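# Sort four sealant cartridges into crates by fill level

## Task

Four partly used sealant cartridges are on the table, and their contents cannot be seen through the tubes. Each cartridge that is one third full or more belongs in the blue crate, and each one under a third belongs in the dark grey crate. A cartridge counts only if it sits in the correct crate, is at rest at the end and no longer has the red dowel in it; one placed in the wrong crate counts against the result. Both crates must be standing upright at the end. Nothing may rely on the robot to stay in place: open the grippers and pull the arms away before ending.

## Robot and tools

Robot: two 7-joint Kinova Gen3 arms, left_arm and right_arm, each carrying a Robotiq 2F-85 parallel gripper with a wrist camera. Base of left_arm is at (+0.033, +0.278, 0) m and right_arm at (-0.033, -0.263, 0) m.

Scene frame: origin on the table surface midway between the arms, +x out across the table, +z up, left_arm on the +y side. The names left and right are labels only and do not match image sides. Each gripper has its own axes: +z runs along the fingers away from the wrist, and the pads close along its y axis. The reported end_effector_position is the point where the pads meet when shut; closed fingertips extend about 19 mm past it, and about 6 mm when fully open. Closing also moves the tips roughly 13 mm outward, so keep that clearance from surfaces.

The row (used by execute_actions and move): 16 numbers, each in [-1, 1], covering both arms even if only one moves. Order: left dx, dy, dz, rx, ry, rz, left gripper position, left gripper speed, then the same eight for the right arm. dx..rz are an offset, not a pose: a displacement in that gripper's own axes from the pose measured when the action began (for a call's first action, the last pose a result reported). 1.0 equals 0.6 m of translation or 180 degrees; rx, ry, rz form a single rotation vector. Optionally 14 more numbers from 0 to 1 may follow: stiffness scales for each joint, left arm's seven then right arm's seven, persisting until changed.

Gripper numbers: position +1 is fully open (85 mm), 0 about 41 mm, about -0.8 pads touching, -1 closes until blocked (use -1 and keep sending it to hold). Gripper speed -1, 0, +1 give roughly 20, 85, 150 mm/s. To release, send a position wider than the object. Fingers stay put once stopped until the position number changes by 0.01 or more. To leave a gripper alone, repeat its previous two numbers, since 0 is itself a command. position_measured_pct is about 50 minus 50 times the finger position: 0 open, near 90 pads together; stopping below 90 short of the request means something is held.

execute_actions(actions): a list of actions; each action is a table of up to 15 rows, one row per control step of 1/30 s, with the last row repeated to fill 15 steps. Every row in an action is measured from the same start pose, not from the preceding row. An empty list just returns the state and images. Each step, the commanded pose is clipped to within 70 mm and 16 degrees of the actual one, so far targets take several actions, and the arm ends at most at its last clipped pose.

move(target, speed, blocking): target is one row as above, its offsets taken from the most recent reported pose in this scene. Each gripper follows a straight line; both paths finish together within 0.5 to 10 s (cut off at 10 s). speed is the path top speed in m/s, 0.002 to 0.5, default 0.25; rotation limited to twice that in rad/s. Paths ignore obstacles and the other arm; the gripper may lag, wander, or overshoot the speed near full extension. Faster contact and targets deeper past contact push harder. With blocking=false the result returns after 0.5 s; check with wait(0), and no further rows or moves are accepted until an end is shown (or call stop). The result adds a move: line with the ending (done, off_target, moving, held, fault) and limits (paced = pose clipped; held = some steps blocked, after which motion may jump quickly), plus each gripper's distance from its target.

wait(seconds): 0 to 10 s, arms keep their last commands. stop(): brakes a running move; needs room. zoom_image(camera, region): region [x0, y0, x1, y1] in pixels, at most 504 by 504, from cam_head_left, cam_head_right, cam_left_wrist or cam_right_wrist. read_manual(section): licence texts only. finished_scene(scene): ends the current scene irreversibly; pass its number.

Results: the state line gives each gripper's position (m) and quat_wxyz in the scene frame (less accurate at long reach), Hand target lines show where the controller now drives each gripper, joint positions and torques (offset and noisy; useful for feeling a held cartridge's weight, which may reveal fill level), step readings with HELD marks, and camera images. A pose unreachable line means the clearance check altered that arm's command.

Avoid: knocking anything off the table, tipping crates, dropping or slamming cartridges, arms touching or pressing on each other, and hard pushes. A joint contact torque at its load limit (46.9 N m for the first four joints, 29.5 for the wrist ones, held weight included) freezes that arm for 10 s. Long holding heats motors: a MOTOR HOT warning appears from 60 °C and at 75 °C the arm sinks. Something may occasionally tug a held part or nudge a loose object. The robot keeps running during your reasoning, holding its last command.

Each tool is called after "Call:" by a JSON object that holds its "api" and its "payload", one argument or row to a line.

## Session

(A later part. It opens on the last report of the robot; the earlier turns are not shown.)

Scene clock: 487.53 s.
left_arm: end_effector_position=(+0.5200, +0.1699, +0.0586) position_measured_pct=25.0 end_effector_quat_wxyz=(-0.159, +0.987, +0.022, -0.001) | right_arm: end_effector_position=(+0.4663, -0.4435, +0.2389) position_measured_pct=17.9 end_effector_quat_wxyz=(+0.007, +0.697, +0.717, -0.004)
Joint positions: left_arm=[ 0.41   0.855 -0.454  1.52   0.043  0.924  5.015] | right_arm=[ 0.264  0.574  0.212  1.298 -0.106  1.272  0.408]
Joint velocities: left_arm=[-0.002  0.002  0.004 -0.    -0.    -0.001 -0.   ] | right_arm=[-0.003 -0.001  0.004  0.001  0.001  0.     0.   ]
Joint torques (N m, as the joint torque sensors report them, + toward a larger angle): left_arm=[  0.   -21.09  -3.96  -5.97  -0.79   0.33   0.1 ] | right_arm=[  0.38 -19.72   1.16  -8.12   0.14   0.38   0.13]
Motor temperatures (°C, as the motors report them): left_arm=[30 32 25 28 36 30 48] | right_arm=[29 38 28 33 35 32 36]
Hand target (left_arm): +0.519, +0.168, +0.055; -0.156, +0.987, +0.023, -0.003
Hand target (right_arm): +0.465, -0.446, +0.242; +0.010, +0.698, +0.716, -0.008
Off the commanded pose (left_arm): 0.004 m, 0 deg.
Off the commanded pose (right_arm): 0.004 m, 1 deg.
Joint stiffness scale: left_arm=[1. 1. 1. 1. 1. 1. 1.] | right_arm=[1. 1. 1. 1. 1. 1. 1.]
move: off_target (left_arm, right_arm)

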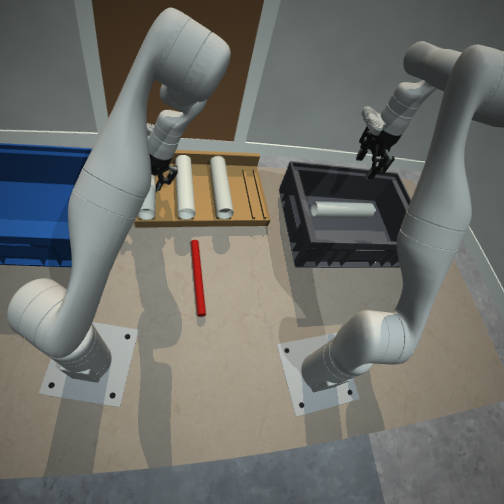

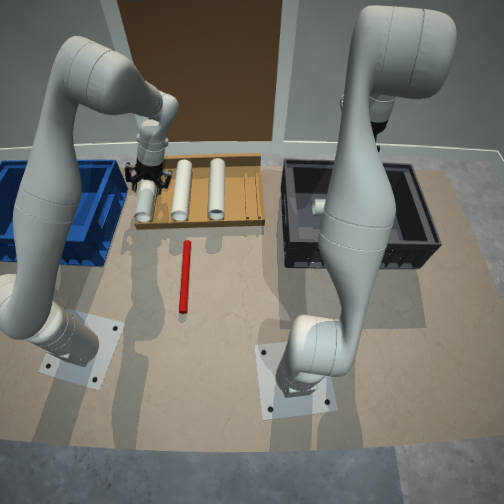

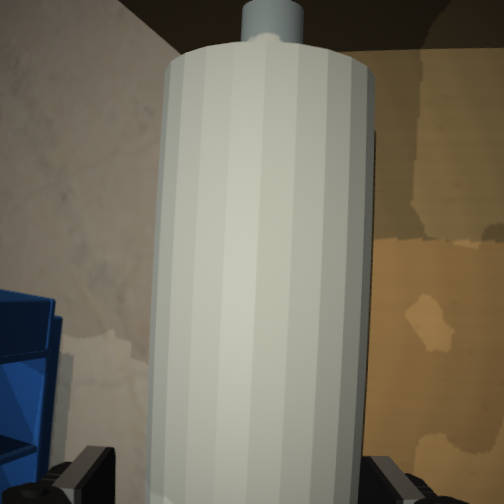

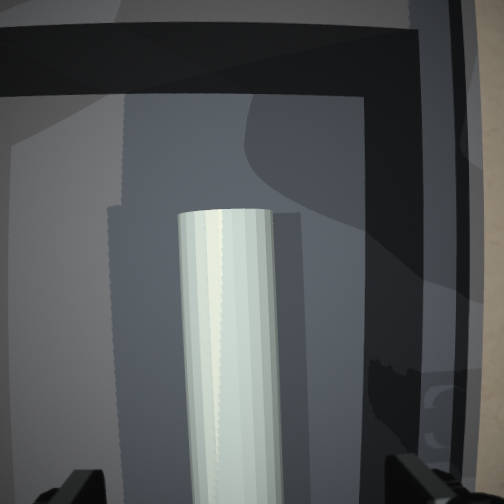

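Call:
{"api": "move", "payload": {
  "target": [0, 0.008, 0, 0, 0, 0, 0.5, 0, 0, 0, 0, 0, 0, 0, 0.65, 0],
  "speed": 0.05
}}

Call:
{"api": "move", "payload": {
  "target": [0, 0, 0, 0, 0, 0, -1, 0, 0, 0, 0, 0, 0, 0, 0.65, 0],
  "speed": 0.05
}}

Scene clock: 496.23 s.
left_arm: end_effector_position=(+0.5211, +0.1673, +0.0583) position_measured_pct=25.0 end_effector_quat_wxyz=(-0.159, +0.987, +0.020, -0.000) | right_arm: end_effector_position=(+0.4664, -0.4434, +0.2390) position_measured_pct=17.9 end_effector_quat_wxyz=(+0.007, +0.697, +0.717, -0.004)
Joint positions: left_arm=[ 0.414  0.857 -0.454  1.516  0.043  0.924  5.016] | right_arm=[ 0.264  0.574  0.213  1.298 -0.106  1.272  0.408]
Joint velocities: left_arm=[ 0.002  0.001 -0.001 -0.001 -0.    -0.    -0.001] | right_arm=[-0.001  0.    -0.    -0.     0.001 -0.001 -0.   ]
Joint torques (N m, as the joint torque sensors report them, + toward a larger angle): left_arm=[ -0.56 -21.15  -4.04  -6.04  -1.02   0.08   0.04] | right_arm=[  0.3  -18.84   1.29  -8.47   0.2    0.06   0.19]
Motor temperatures (°C, as the motors report them): left_arm=[30 32 25 28 36 30 48] | right_arm=[29 38 28 33 35 32 36]
Hand target (left_arm): +0.520, +0.165, +0.057; -0.159, +0.987, +0.022, -0.001
Hand target (right_arm): +0.466, -0.444, +0.239; +0.007, +0.697, +0.717, -0.004
Off the commanded pose (left_arm): 0.002 m, 0 deg.
Off the commanded pose (right_arm): 0.000 m, 0 deg.
Joint stiffness scale: left_arm=[1. 1. 1. 1. 1. 1. 1.] | right_arm=[1. 1. 1. 1. 1. 1. 1.]
move: done

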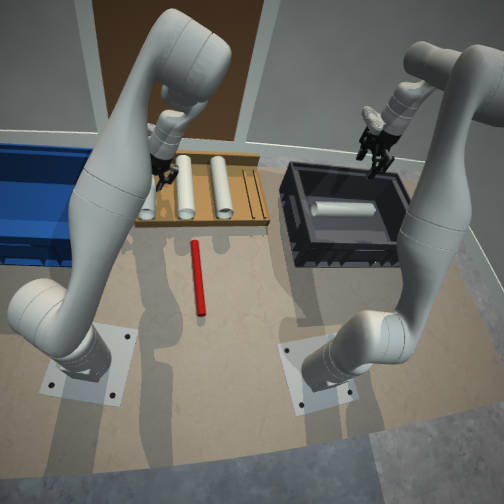

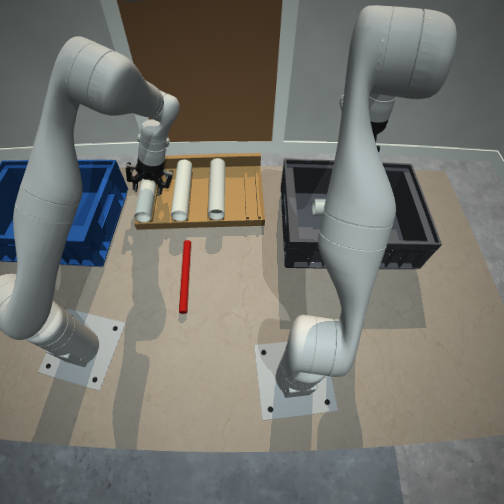

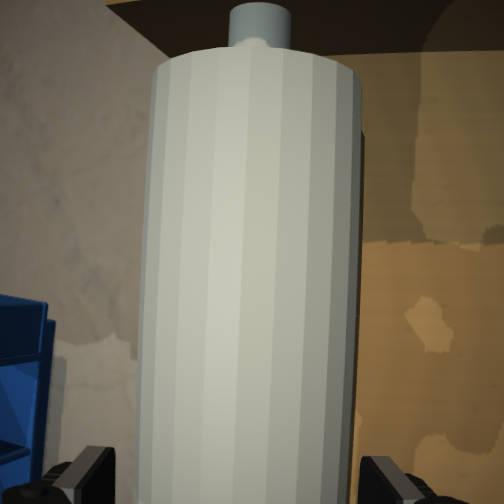

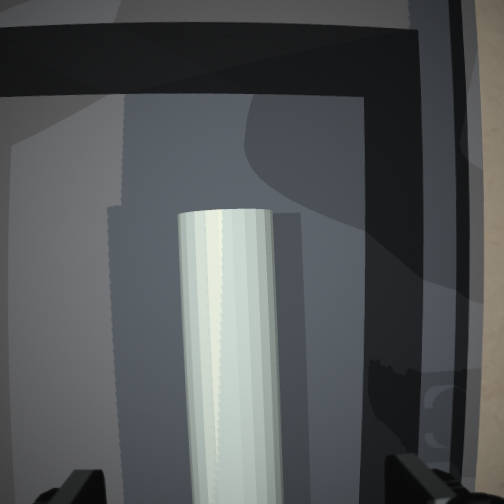

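Scene clock: 496.83 s.
left_arm: end_effector_position=(+0.5231, +0.1613, +0.0628) position_measured_pct=47.2 end_effector_quat_wxyz=(-0.154, +0.988, +0.019, +0.004) | right_arm: end_effector_position=(+0.4664, -0.4434, +0.2390) position_measured_pct=17.9 end_effector_quat_wxyz=(+0.007, +0.697, +0.717, -0.004)
Joint positions: left_arm=[ 0.418  0.848 -0.452  1.512  0.048  0.925  5.016] | right_arm=[ 0.264  0.574  0.213  1.298 -0.106  1.272  0.408]
Joint velocities: left_arm=[ 0.    -0.001 -0.001  0.    -0.     0.001  0.   ] | right_arm=[ 0.     0.     0.    -0.001  0.    -0.001 -0.001]
Joint torques (N m, as the joint torque sensors report them, + toward a larger angle): left_arm=[ -2.52 -16.25  -4.85  -3.43  -1.32   0.12   0.12] | right_arm=[  0.05 -18.13   1.48  -8.37   0.14   0.17  -0.24]
Motor temperatures (°C, as the motors report them): left_arm=[30 32 25 28 36 30 48] | right_arm=[29 38 28 33 35 32 36]
Hand target (left_arm): +0.521, +0.167, +0.058; -0.159, +0.987, +0.020, -0.000
Hand target (right_arm): +0.466, -0.443, +0.239; +0.007, +0.697, +0.717, -0.004
Off the commanded pose (left_arm): 0.008 m, 1 deg.
Off the commanded pose (right_arm): 0.000 m, 0 deg.
Joint stiffness scale: left_arm=[1. 1. 1. 1. 1. 1. 1.] | right_arm=[1. 1. 1. 1. 1. 1. 1.]
move: off_target (left_arm)

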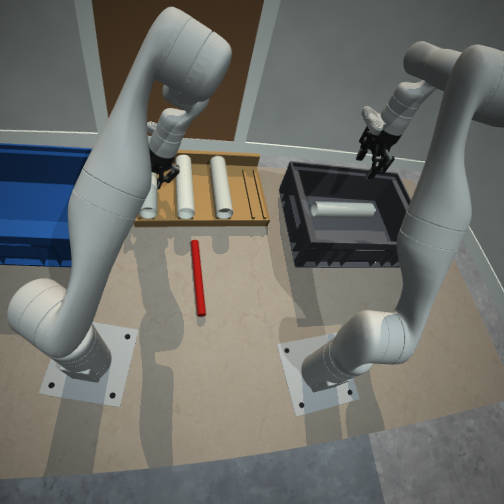

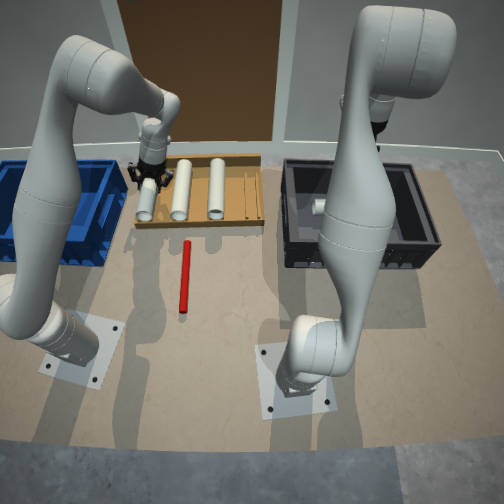

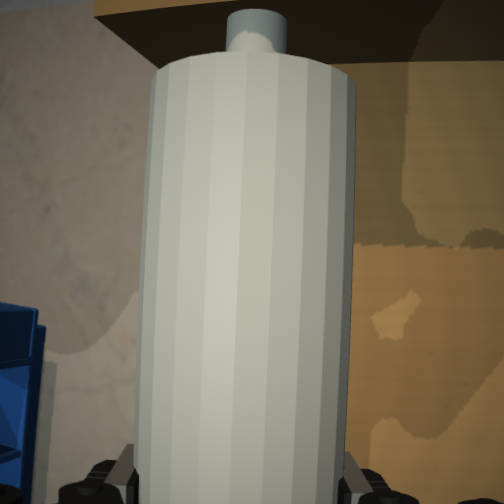

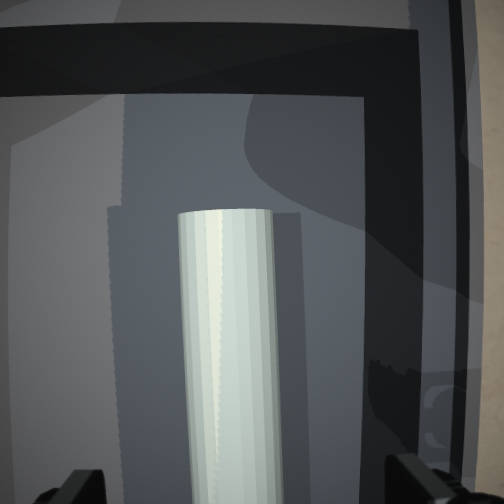

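Call:
{"api": "move", "payload": {
  "target": [0, -0.091, -0.286, -0.098, 0, 0, -1, 0, 0.569, 0.106, 0, 0, 0, -0.49, 0.8, 0],
  "speed": 0.18
}}

Call:
{"api": "move", "payload": {
  "target": [-0.085, -0.5025, 0, 0, 0, 0.5, -1, 0, -0.008, 0.242, 0.183, 0, 0, 0, 0.8, 0],
  "speed": 0.18
}}

Scene clock: 515.77 s.
left_arm: end_effector_position=(+0.5209, +0.1641, +0.2405) position_measured_pct=47.2 end_effector_quat_wxyz=(-0.006, +1.000, +0.020, +0.007) | right_arm: end_effector_position=(+0.5198, -0.0991, +0.2353) position_measured_pct=9.9 end_effector_quat_wxyz=(+0.004, +0.006, +1.000, -0.003)
Joint positions: left_arm=[ 0.215  0.516 -0.375  1.403  0.179  1.244  4.786] | right_arm=[-0.175  0.69  -0.139  1.084  0.098  1.368  1.163]
Joint velocities: left_arm=[-0.002 -0.001  0.003  0.     0.     0.001  0.   ] | right_arm=[-0.005  0.002  0.    -0.002  0.001  0.001 -0.001]
Joint torques (N m, as the joint torque sensors report them, + toward a larger angle): left_arm=[ -0.13 -21.18  -2.43 -10.17  -0.26  -0.13   0.01] | right_arm=[  0.98 -21.35  -0.01  -9.21   0.08   0.49   0.03]
Motor temperatures (°C, as the motors report them): left_arm=[30 32 25 28 36 30 48] | right_arm=[29 38 28 33 35 32 36]
Hand target (left_arm): +0.520, +0.161, +0.243; -0.000, +1.000, +0.017, +0.007
Hand target (right_arm): +0.520, -0.099, +0.234; +0.003, +0.001, +1.000, -0.006
Off the commanded pose (left_arm): 0.004 m, 1 deg.
Off the commanded pose (right_arm): 0.002 m, 1 deg.
Joint stiffness scale: left_arm=[1. 1. 1. 1. 1. 1. 1.] | right_arm=[1. 1. 1. 1. 1. 1. 1.]
move: off_target (left_arm)

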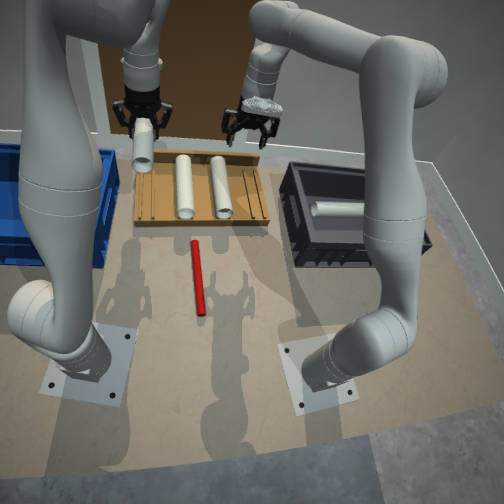

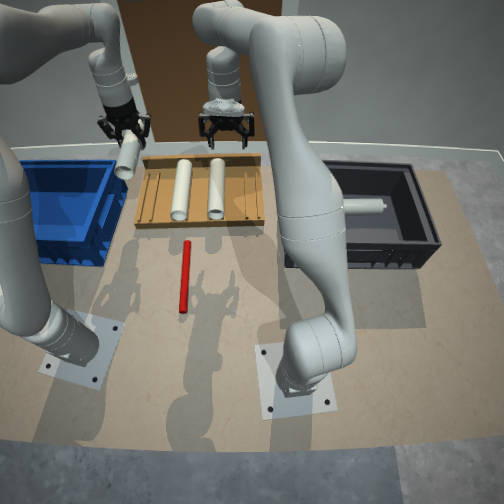

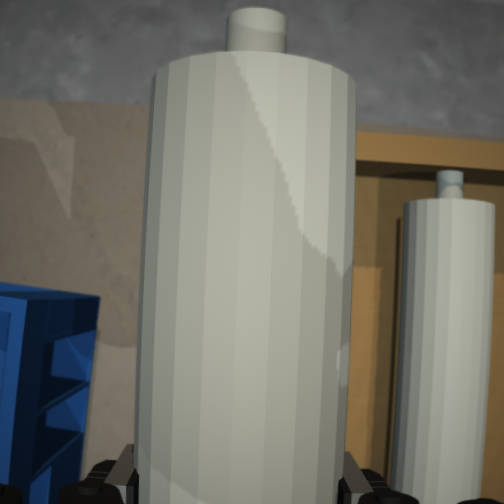

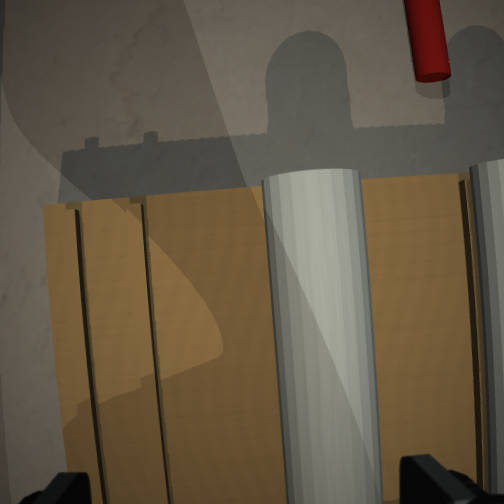

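Scene clock: 520.60 s.
left_arm: end_effector_position=(+0.4583, +0.4641, +0.2446) position_measured_pct=47.2 end_effector_quat_wxyz=(-0.013, +0.723, -0.691, +0.001) | right_arm: end_effector_position=(+0.5239, +0.0460, +0.1260) position_measured_pct=9.9 end_effector_quat_wxyz=(+0.000, +0.004, +1.000, -0.000)
Joint positions: left_arm=[-0.412  0.421 -0.374  1.541  0.156  1.184  2.58 ] | right_arm=[-0.406  0.935 -0.116  0.951  0.098  1.26   0.964]
Joint velocities: left_arm=[-0.006 -0.    -0.    -0.    -0.     0.    -0.   ] | right_arm=[-0.004  0.003  0.003  0.     0.    -0.     0.001]
Joint torques (N m, as the joint torque sensors report them, + toward a larger angle): left_arm=[ -0.07 -18.85  -1.63 -10.34  -0.14   0.04   0.02] | right_arm=[  0.46 -23.94  -0.3   -8.9   -0.1   -0.19   0.12]
Motor temperatures (°C, as the motors report them): left_arm=[30 32 25 28 36 30 48] | right_arm=[29 38 28 33 35 32 36]
Hand target (left_arm): +0.459, +0.463, +0.244; -0.010, +0.721, -0.693, +0.002
Hand target (right_arm): +0.527, +0.046, +0.125; +0.004, +0.006, +1.000, -0.002
Off the commanded pose (left_arm): 0.002 m, 1 deg.
Off the commanded pose (right_arm): 0.004 m, 1 deg.
Joint stiffness scale: left_arm=[1. 1. 1. 1. 1. 1. 1.] | right_arm=[1. 1. 1. 1. 1. 1. 1.]
move: off_target (right_arm)

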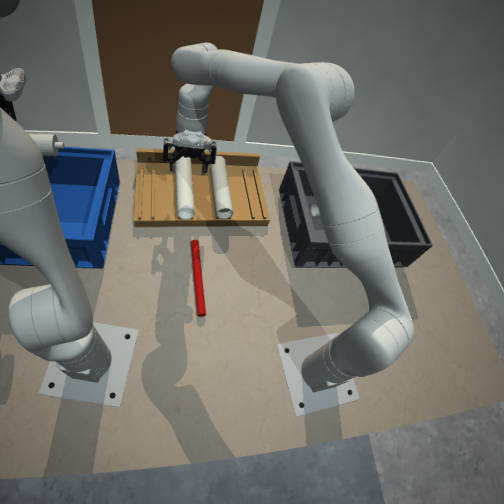

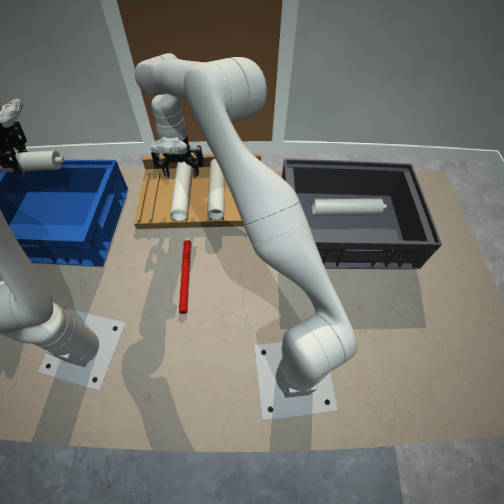

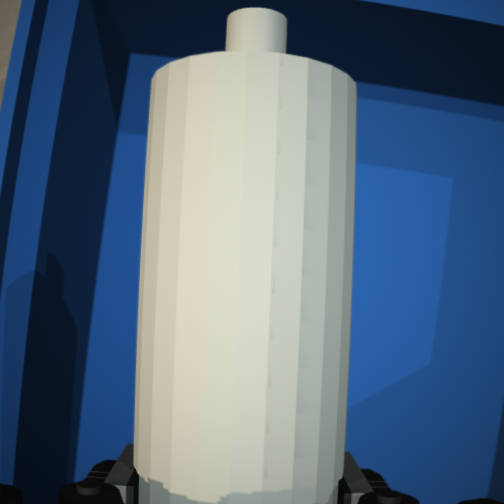

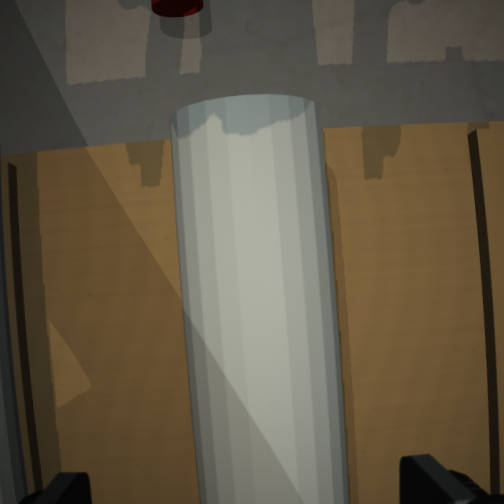

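Call:
{"api": "move", "payload": {
  "target": [0, 0, 0.328, 0, 0, 0, -1, 0, 0, 0.017, 0.12, 0, 0, 0, 0.8, 0],
  "speed": 0.12
}}

Call:
{"api": "move", "payload": {
  "target": [0, 0, 0, 0, 0, 0, 0.65, 0, 0, 0, 0, 0, 0, 0, 0.8, 0],
  "speed": 0.1
}}

Scene clock: 531.17 s.
left_arm: end_effector_position=(+0.4618, +0.4700, +0.0506) position_measured_pct=47.2 end_effector_quat_wxyz=(-0.015, +0.723, -0.691, -0.002) | right_arm: end_effector_position=(+0.5236, +0.0574, +0.0570) position_measured_pct=9.9 end_effector_quat_wxyz=(-0.001, +0.002, +1.000, +0.003)
Joint positions: left_arm=[-0.48   0.705 -0.287  1.782  0.28   0.667  2.472] | right_arm=[-0.419  1.022 -0.111  0.997  0.098  1.126  0.953]
Joint velocities: left_arm=[-0.006  0.005  0.006 -0.    -0.    -0.002  0.   ] | right_arm=[-0.001  0.     0.001  0.001  0.     0.003 -0.   ]
Joint torques (N m, as the joint torque sensors report them, + toward a larger angle): left_arm=[ -0.18 -21.18  -2.    -6.78  -0.25  -0.24   0.02] | right_arm=[  0.48 -24.22  -0.22  -8.05  -0.16   0.31   0.51]
Motor temperatures (°C, as the motors report them): left_arm=[30 32 25 28 36 30 48] | right_arm=[29 38 28 33 35 32 36]
Hand target (left_arm): +0.462, +0.468, +0.048; -0.013, +0.723, -0.691, -0.000
Hand target (right_arm): +0.524, +0.056, +0.054; +0.000, +0.004, +1.000, -0.000
Off the commanded pose (left_arm): 0.004 m, 0 deg.
Off the commanded pose (right_arm): 0.003 m, 0 deg.
Joint stiffness scale: left_arm=[1. 1. 1. 1. 1. 1. 1.] | right_arm=[1. 1. 1. 1. 1. 1. 1.]
move: off_target (left_arm)

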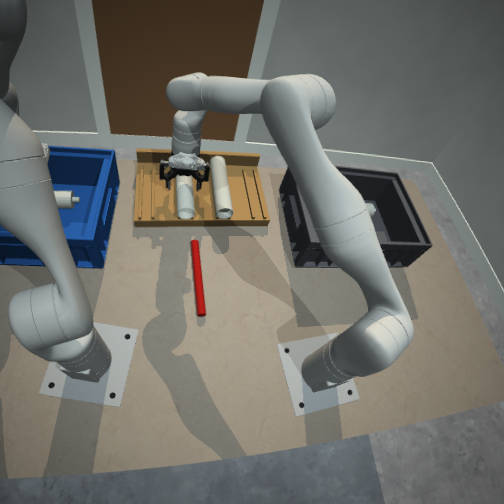

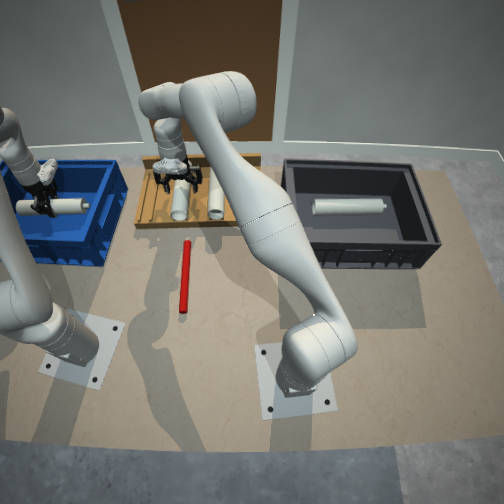

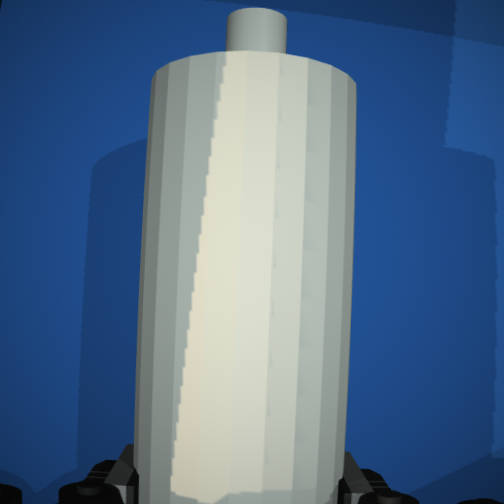

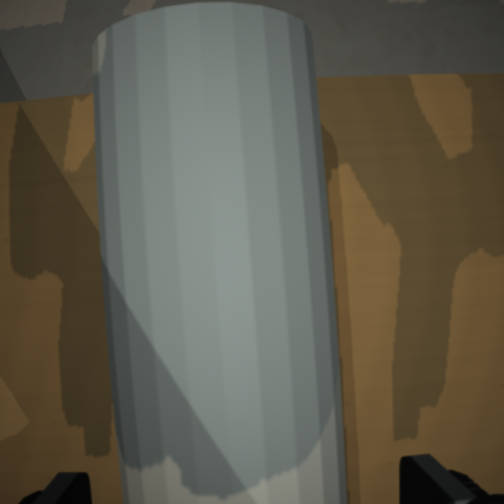

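Scene clock: 531.87 s.
left_arm: end_effector_position=(+0.4618, +0.4700, +0.0506) position_measured_pct=17.9 end_effector_quat_wxyz=(-0.015, +0.723, -0.691, -0.002) | right_arm: end_effector_position=(+0.5236, +0.0574, +0.0570) position_measured_pct=9.9 end_effector_quat_wxyz=(-0.001, +0.002, +1.000, +0.003)
Joint positions: left_arm=[-0.48   0.705 -0.287  1.782  0.28   0.667  2.472] | right_arm=[-0.419  1.022 -0.111  0.997  0.098  1.126  0.953]
Joint velocities: left_arm=[-0.    -0.    -0.002  0.    -0.    -0.001  0.   ] | right_arm=[ 0.001  0.     0.     0.     0.001  0.001 -0.001]
Joint torques (N m, as the joint torque sensors report them, + toward a larger angle): left_arm=[ -0.21 -19.37  -1.98  -5.78  -0.18   0.24   0.2 ] | right_arm=[  0.17 -24.76   0.1   -7.87   0.08   0.39   0.51]
Motor temperatures (°C, as the motors report them): left_arm=[30 32 25 28 36 30 48] | right_arm=[29 38 28 33 35 32 36]
Hand target (left_arm): +0.462, +0.470, +0.051; -0.015, +0.723, -0.691, -0.002
Hand target (right_arm): +0.524, +0.057, +0.057; -0.001, +0.002, +1.000, +0.003
Off the commanded pose (left_arm): 0.000 m, 0 deg.
Off the commanded pose (right_arm): 0.000 m, 0 deg.
Joint stiffness scale: left_arm=[1. 1. 1. 1. 1. 1. 1.] | right_arm=[1. 1. 1. 1. 1. 1. 1.]
move: done

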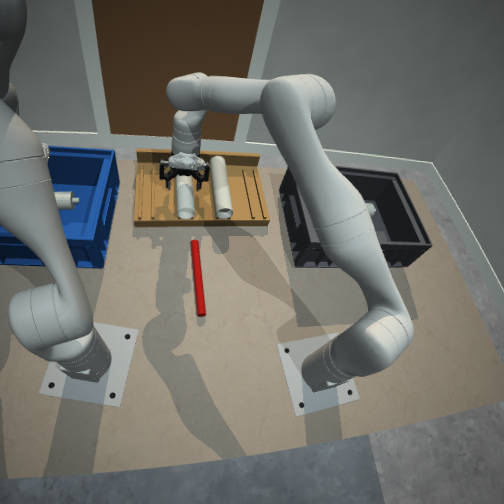

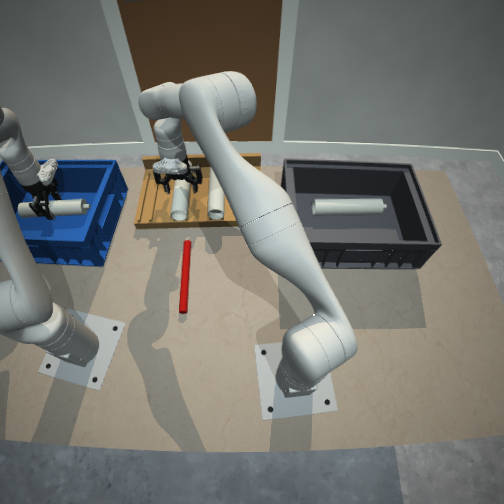

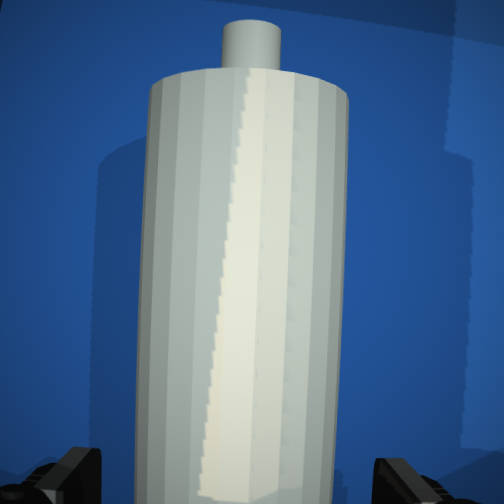

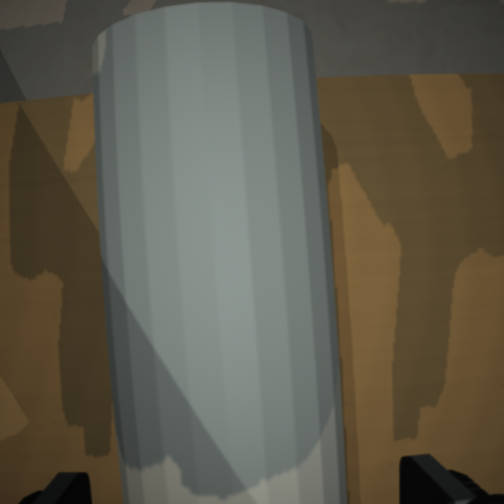

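Call:
{"api": "move", "payload": {
  "target": [0, 0, -0.32, 0, 0, 0, 0.65, 0, 0, 0, 0, 0, 0, 0, -1, 0],
  "speed": 0.15
}}

Call:
{"api": "move", "payload": {
  "target": [0, 0, 0, 0, 0, 0, 0.65, 0, 0, 0, -0.3, 0, 0, 0, -1, 0],
  "speed": 0.15
}}

Scene clock: 539.13 s.
left_arm: end_effector_position=(+0.4601, +0.4627, +0.2396) position_measured_pct=17.9 end_effector_quat_wxyz=(-0.013, +0.721, -0.693, +0.002) | right_arm: end_effector_position=(+0.5236, +0.0566, +0.0573) position_measured_pct=45.6 end_effector_quat_wxyz=(-0.001, +0.003, +1.000, +0.002)
Joint positions: left_arm=[-0.417  0.427 -0.362  1.548  0.157  1.17   2.579] | right_arm=[-0.418  1.022 -0.111  0.997  0.098  1.128  0.953]
Joint velocities: left_arm=[ 0.    -0.001  0.001 -0.001 -0.     0.001  0.001] | right_arm=[-0.     0.    -0.    -0.     0.001  0.001 -0.   ]
Joint torques (N m, as the joint torque sensors report them, + toward a larger angle): left_arm=[  0.11 -17.14  -1.98  -8.45  -0.03   0.06  -0.07] | right_arm=[ -1.77 -22.74  -2.81  -7.92  -1.62  -1.04   0.1 ]
Motor temperatures (°C, as the motors report them): left_arm=[30 32 25 28 36 30 48] | right_arm=[29 38 28 33 35 32 36]
Hand target (left_arm): +0.459, +0.465, +0.242; -0.014, +0.723, -0.691, -0.001
Hand target (right_arm): +0.524, +0.057, +0.057; -0.001, +0.002, +1.000, +0.003
Off the commanded pose (left_arm): 0.004 m, 1 deg.
Off the commanded pose (right_arm): 0.001 m, 0 deg.
Joint stiffness scale: left_arm=[1. 1. 1. 1. 1. 1. 1.] | right_arm=[1. 1. 1. 1. 1. 1. 1.]
move: off_target (left_arm)

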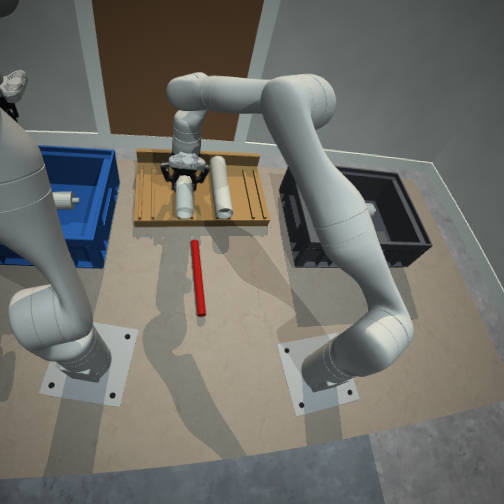

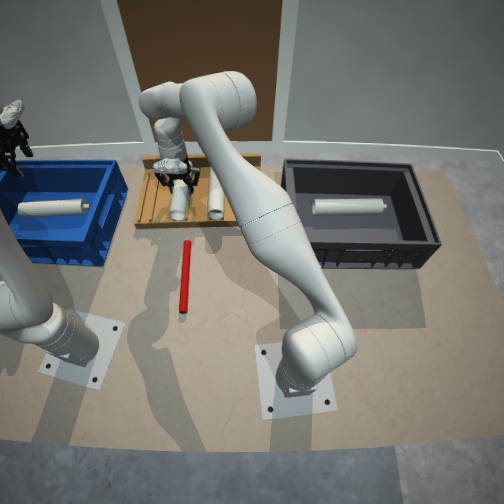

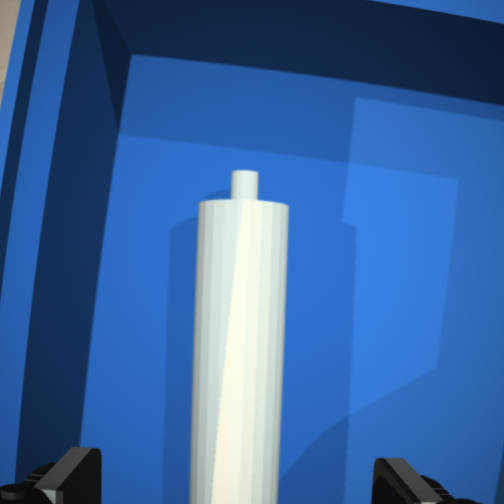

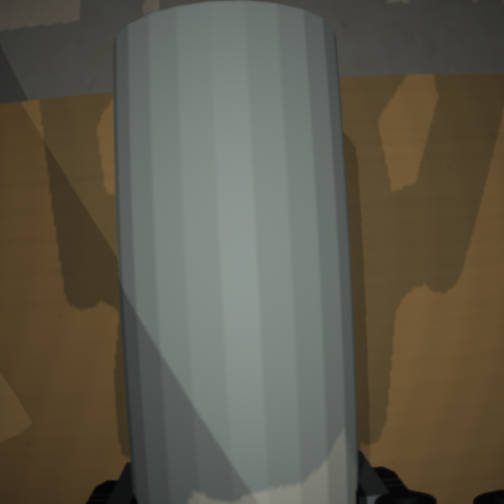

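Scene clock: 540.80 s.
left_arm: end_effector_position=(+0.4601, +0.4627, +0.2396) position_measured_pct=17.9 end_effector_quat_wxyz=(-0.013, +0.721, -0.693, +0.002) | right_arm: end_effector_position=(+0.5271, +0.0524, +0.2361) position_measured_pct=45.6 end_effector_quat_wxyz=(+0.001, +0.008, +1.000, -0.000)
Joint positions: left_arm=[-0.417  0.427 -0.362  1.548  0.157  1.17   2.579] | right_arm=[-0.42   0.895 -0.125  0.678  0.098  1.571  0.963]
Joint velocities: left_arm=[-0.001 -0.     0.     0.    -0.    -0.     0.   ] | right_arm=[ 0.     0.    -0.004 -0.001 -0.     0.003 -0.   ]
Joint torques (N m, as the joint torque sensors report them, + toward a larger angle): left_arm=[ -0.17 -17.05  -1.58  -8.58   0.03   0.04   0.23] | right_arm=[  0.35 -24.7    0.21  -9.41  -0.11  -0.01   0.03]
Motor temperatures (°C, as the motors report them): left_arm=[30 32 25 28 36 30 48] | right_arm=[29 38 28 33 35 32 36]
Hand target (left_arm): +0.460, +0.463, +0.240; -0.013, +0.721, -0.693, +0.002
Hand target (right_arm): +0.524, +0.056, +0.237; -0.001, +0.003, +1.000, +0.002
Off the commanded pose (left_arm): 0.000 m, 0 deg.
Off the commanded pose (right_arm): 0.005 m, 1 deg.
Joint stiffness scale: left_arm=[1. 1. 1. 1. 1. 1. 1.] | right_arm=[1. 1. 1. 1. 1. 1. 1.]
move: off_target (right_arm)

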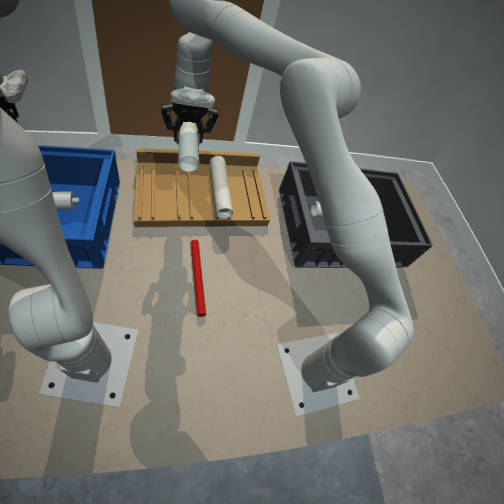

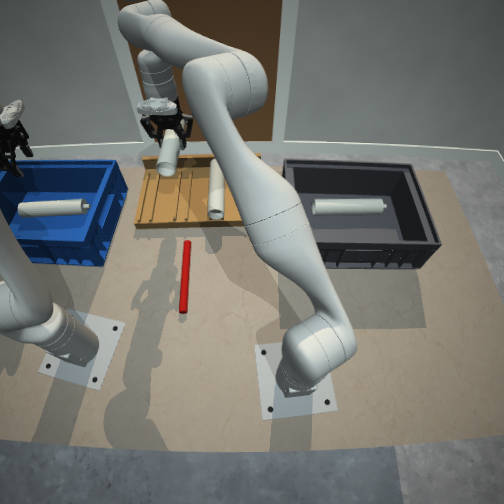

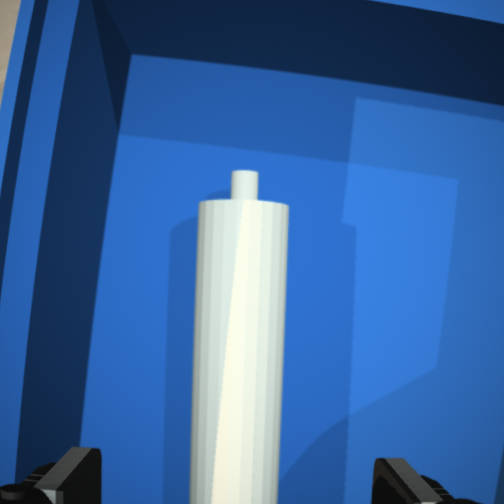

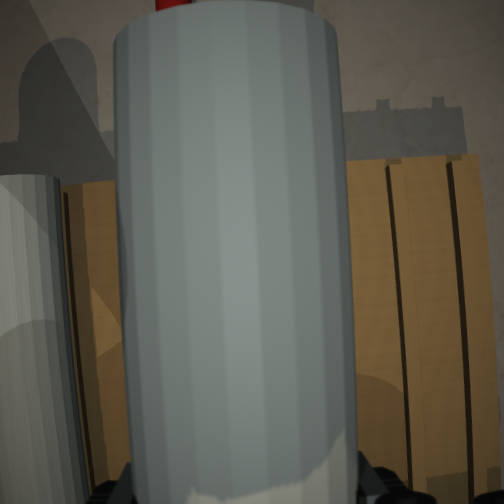

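Call:
{"api": "move", "payload": {
  "target": [0.859, -0.083, 0.183, 0, 0, -0.5, 0.8, 0, 0.262, -0.82, 0, 0, 0, 0.5, -1, 0],
  "speed": 0.22
}}

Scene clock: 557.00 s.
left_arm: end_effector_position=(+0.5349, -0.0445, +0.1244) position_measured_pct=9.9 end_effector_quat_wxyz=(-0.008, +1.000, +0.019, +0.013) | right_arm: end_effector_position=(+0.3617, -0.4381, +0.2378) position_measured_pct=45.6 end_effector_quat_wxyz=(+0.003, +0.708, +0.706, -0.004)
Joint positions: left_arm=[ 0.514  0.844 -0.358  1.187  0.262  1.141  5.118] | right_arm=[ 0.208  0.362  0.332  1.658 -0.118  1.139  0.472]
Joint velocities: left_arm=[ 0.001  0.005  0.    -0.003 -0.     0.     0.   ] | right_arm=[ 0.006  0.001  0.     0.001  0.     0.001 -0.   ]
Joint torques (N m, as the joint torque sensors report them, + toward a larger angle): left_arm=[ -0.35 -24.15  -2.38  -8.5   -0.29   0.1    0.14] | right_arm=[  0.34 -14.8    1.37  -8.29   0.16  -0.04   0.02]
Motor temperatures (°C, as the motors report them): left_arm=[30 33 25 28 36 30 48] | right_arm=[29 38 28 33 35 32 36]
Hand target (left_arm): +0.532, -0.048, +0.123; -0.008, +1.000, +0.020, +0.010
Hand target (right_arm): +0.363, -0.439, +0.237; +0.002, +0.713, +0.701, -0.001
Off the commanded pose (left_arm): 0.005 m, 0 deg.
Off the commanded pose (right_arm): 0.002 m, 1 deg.
Joint stiffness scale: left_arm=[1. 1. 1. 1. 1. 1. 1.] | right_arm=[1. 1. 1. 1. 1. 1. 1.]
move: off_target (left_arm)

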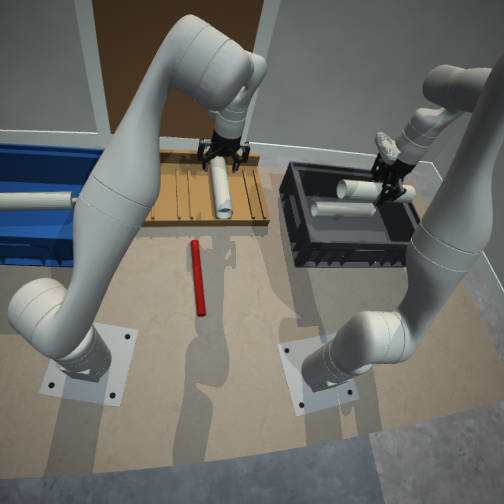

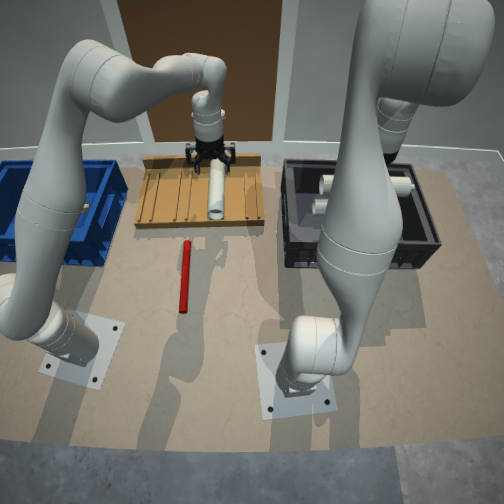

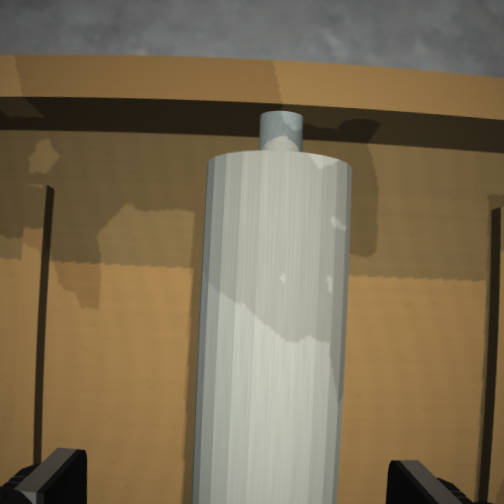

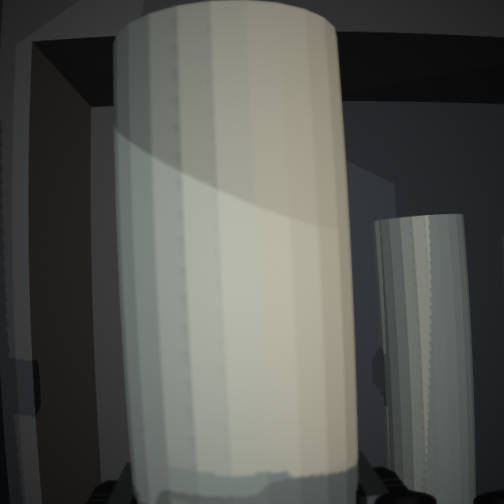

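Call:
{"api": "move", "payload": {
  "target": [-0.015, 0.02, 0.118, 0, 0, 0, 0.8, 0, 0, 0.022, 0.325, 0, 0, 0, -1, 0],
  "speed": 0.12
}}

Call:
{"api": "move", "payload": {
  "target": [0, 0, 0, 0, 0, 0, 0.8, 0, 0, 0, 0, 0, 0, 0, 0.6, 0],
  "speed": 0.1
}}

Scene clock: 570.27 s.
left_arm: end_effector_position=(+0.5315, -0.0511, +0.0564) position_measured_pct=9.9 end_effector_quat_wxyz=(-0.012, +1.000, +0.017, +0.016) | right_arm: end_effector_position=(+0.3746, -0.4411, +0.0449) position_measured_pct=45.6 end_effector_quat_wxyz=(+0.004, +0.708, +0.707, -0.005)
Joint positions: left_arm=[ 0.526  0.93  -0.338  1.247  0.278  0.996  5.118] | right_arm=[ 0.287  0.687  0.225  1.862 -0.224  0.614  0.552]
Joint velocities: left_arm=[ 0.     0.002 -0.001 -0.     0.    -0.     0.   ] | right_arm=[ 0.006  0.005 -0.003 -0.001  0.001 -0.001  0.   ]
Joint torques (N m, as the joint torque sensors report them, + toward a larger angle): left_arm=[ -0.21 -24.48  -2.73  -7.67  -0.1   -0.18   0.17] | right_arm=[  0.1  -17.95   1.49  -4.86   0.42   0.34   0.27]
Motor temperatures (°C, as the motors report them): left_arm=[30 33 25 28 36 30 48] | right_arm=[29 38 28 33 35 32 36]
Hand target (left_arm): +0.528, -0.055, +0.053; -0.009, +1.000, +0.019, +0.013
Hand target (right_arm): +0.374, -0.440, +0.043; +0.003, +0.708, +0.706, -0.004
Off the commanded pose (left_arm): 0.006 m, 1 deg.
Off the commanded pose (right_arm): 0.002 m, 0 deg.
Joint stiffness scale: left_arm=[1. 1. 1. 1. 1. 1. 1.] | right_arm=[1. 1. 1. 1. 1. 1. 1.]
move: off_target (left_arm)

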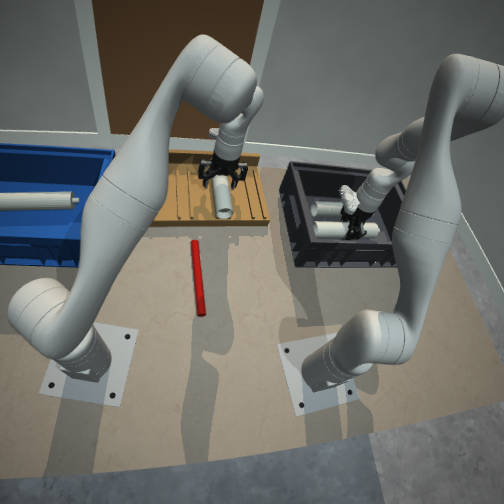

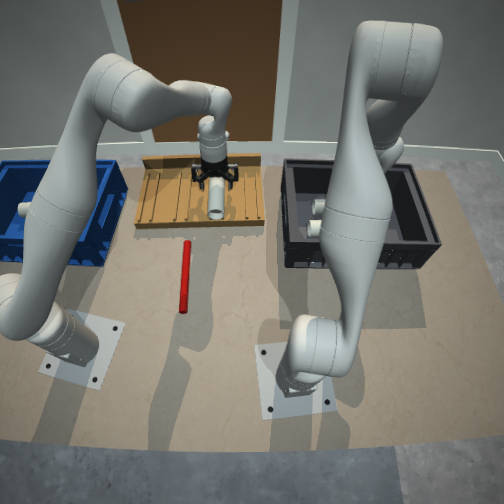

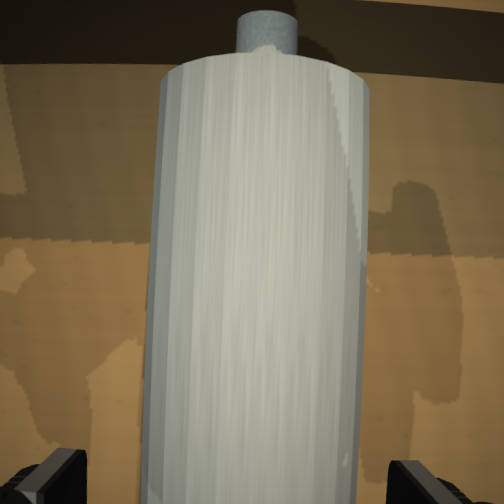

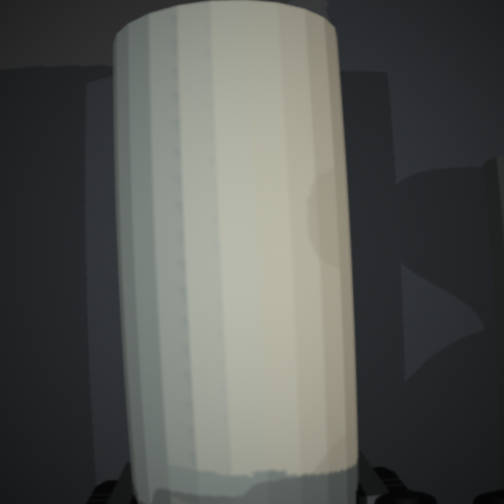

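Scene clock: 570.93 s.
left_arm: end_effector_position=(+0.5315, -0.0511, +0.0564) position_measured_pct=9.9 end_effector_quat_wxyz=(-0.012, +1.000, +0.017, +0.016) | right_arm: end_effector_position=(+0.3746, -0.4411, +0.0449) position_measured_pct=19.8 end_effector_quat_wxyz=(+0.004, +0.708, +0.707, -0.005)
Joint positions: left_arm=[ 0.526  0.93  -0.338  1.247  0.278  0.996  5.118] | right_arm=[ 0.287  0.687  0.225  1.862 -0.224  0.614  0.552]
Joint velocities: left_arm=[ 0.     0.    -0.    -0.    -0.     0.001 -0.   ] | right_arm=[-0.001  0.     0.    -0.001 -0.     0.001  0.   ]
Joint torques (N m, as the joint torque sensors report them, + toward a larger angle): left_arm=[  0.07 -24.04  -2.77  -7.39  -0.3   -0.02   0.2 ] | right_arm=[  0.67 -17.31   1.8   -5.33   0.11   0.3    0.06]
Motor temperatures (°C, as the motors report them): left_arm=[30 33 25 28 36 30 48] | right_arm=[29 38 28 33 35 32 36]
Hand target (left_arm): +0.531, -0.051, +0.056; -0.012, +1.000, +0.017, +0.016
Hand target (right_arm): +0.375, -0.441, +0.045; +0.004, +0.708, +0.707, -0.005
Off the commanded pose (left_arm): 0.000 m, 0 deg.
Off the commanded pose (right_arm): 0.000 m, 0 deg.
Joint stiffness scale: left_arm=[1. 1. 1. 1. 1. 1. 1.] | right_arm=[1. 1. 1. 1. 1. 1. 1.]
move: done

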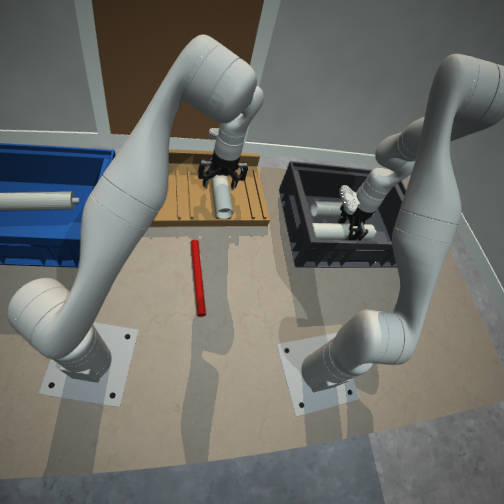

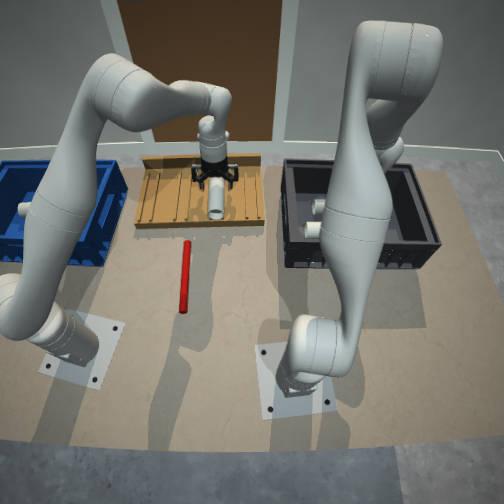

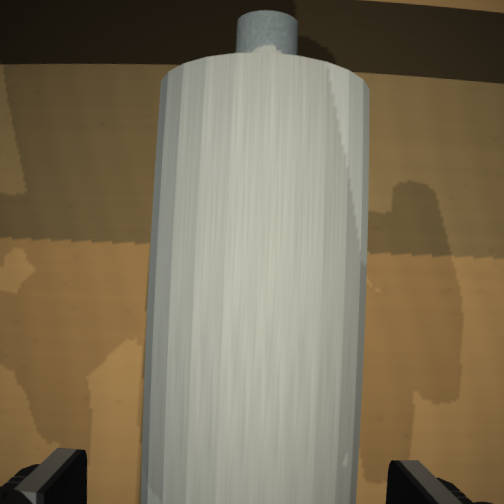

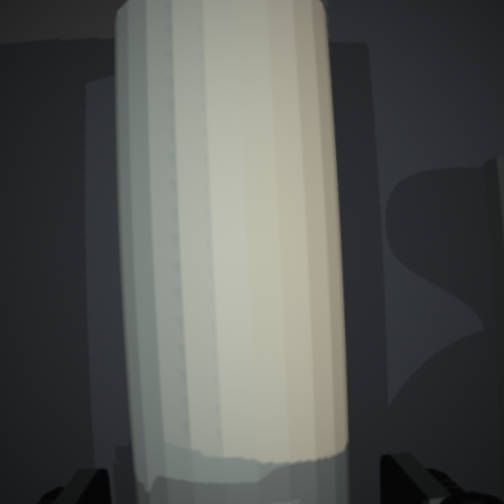

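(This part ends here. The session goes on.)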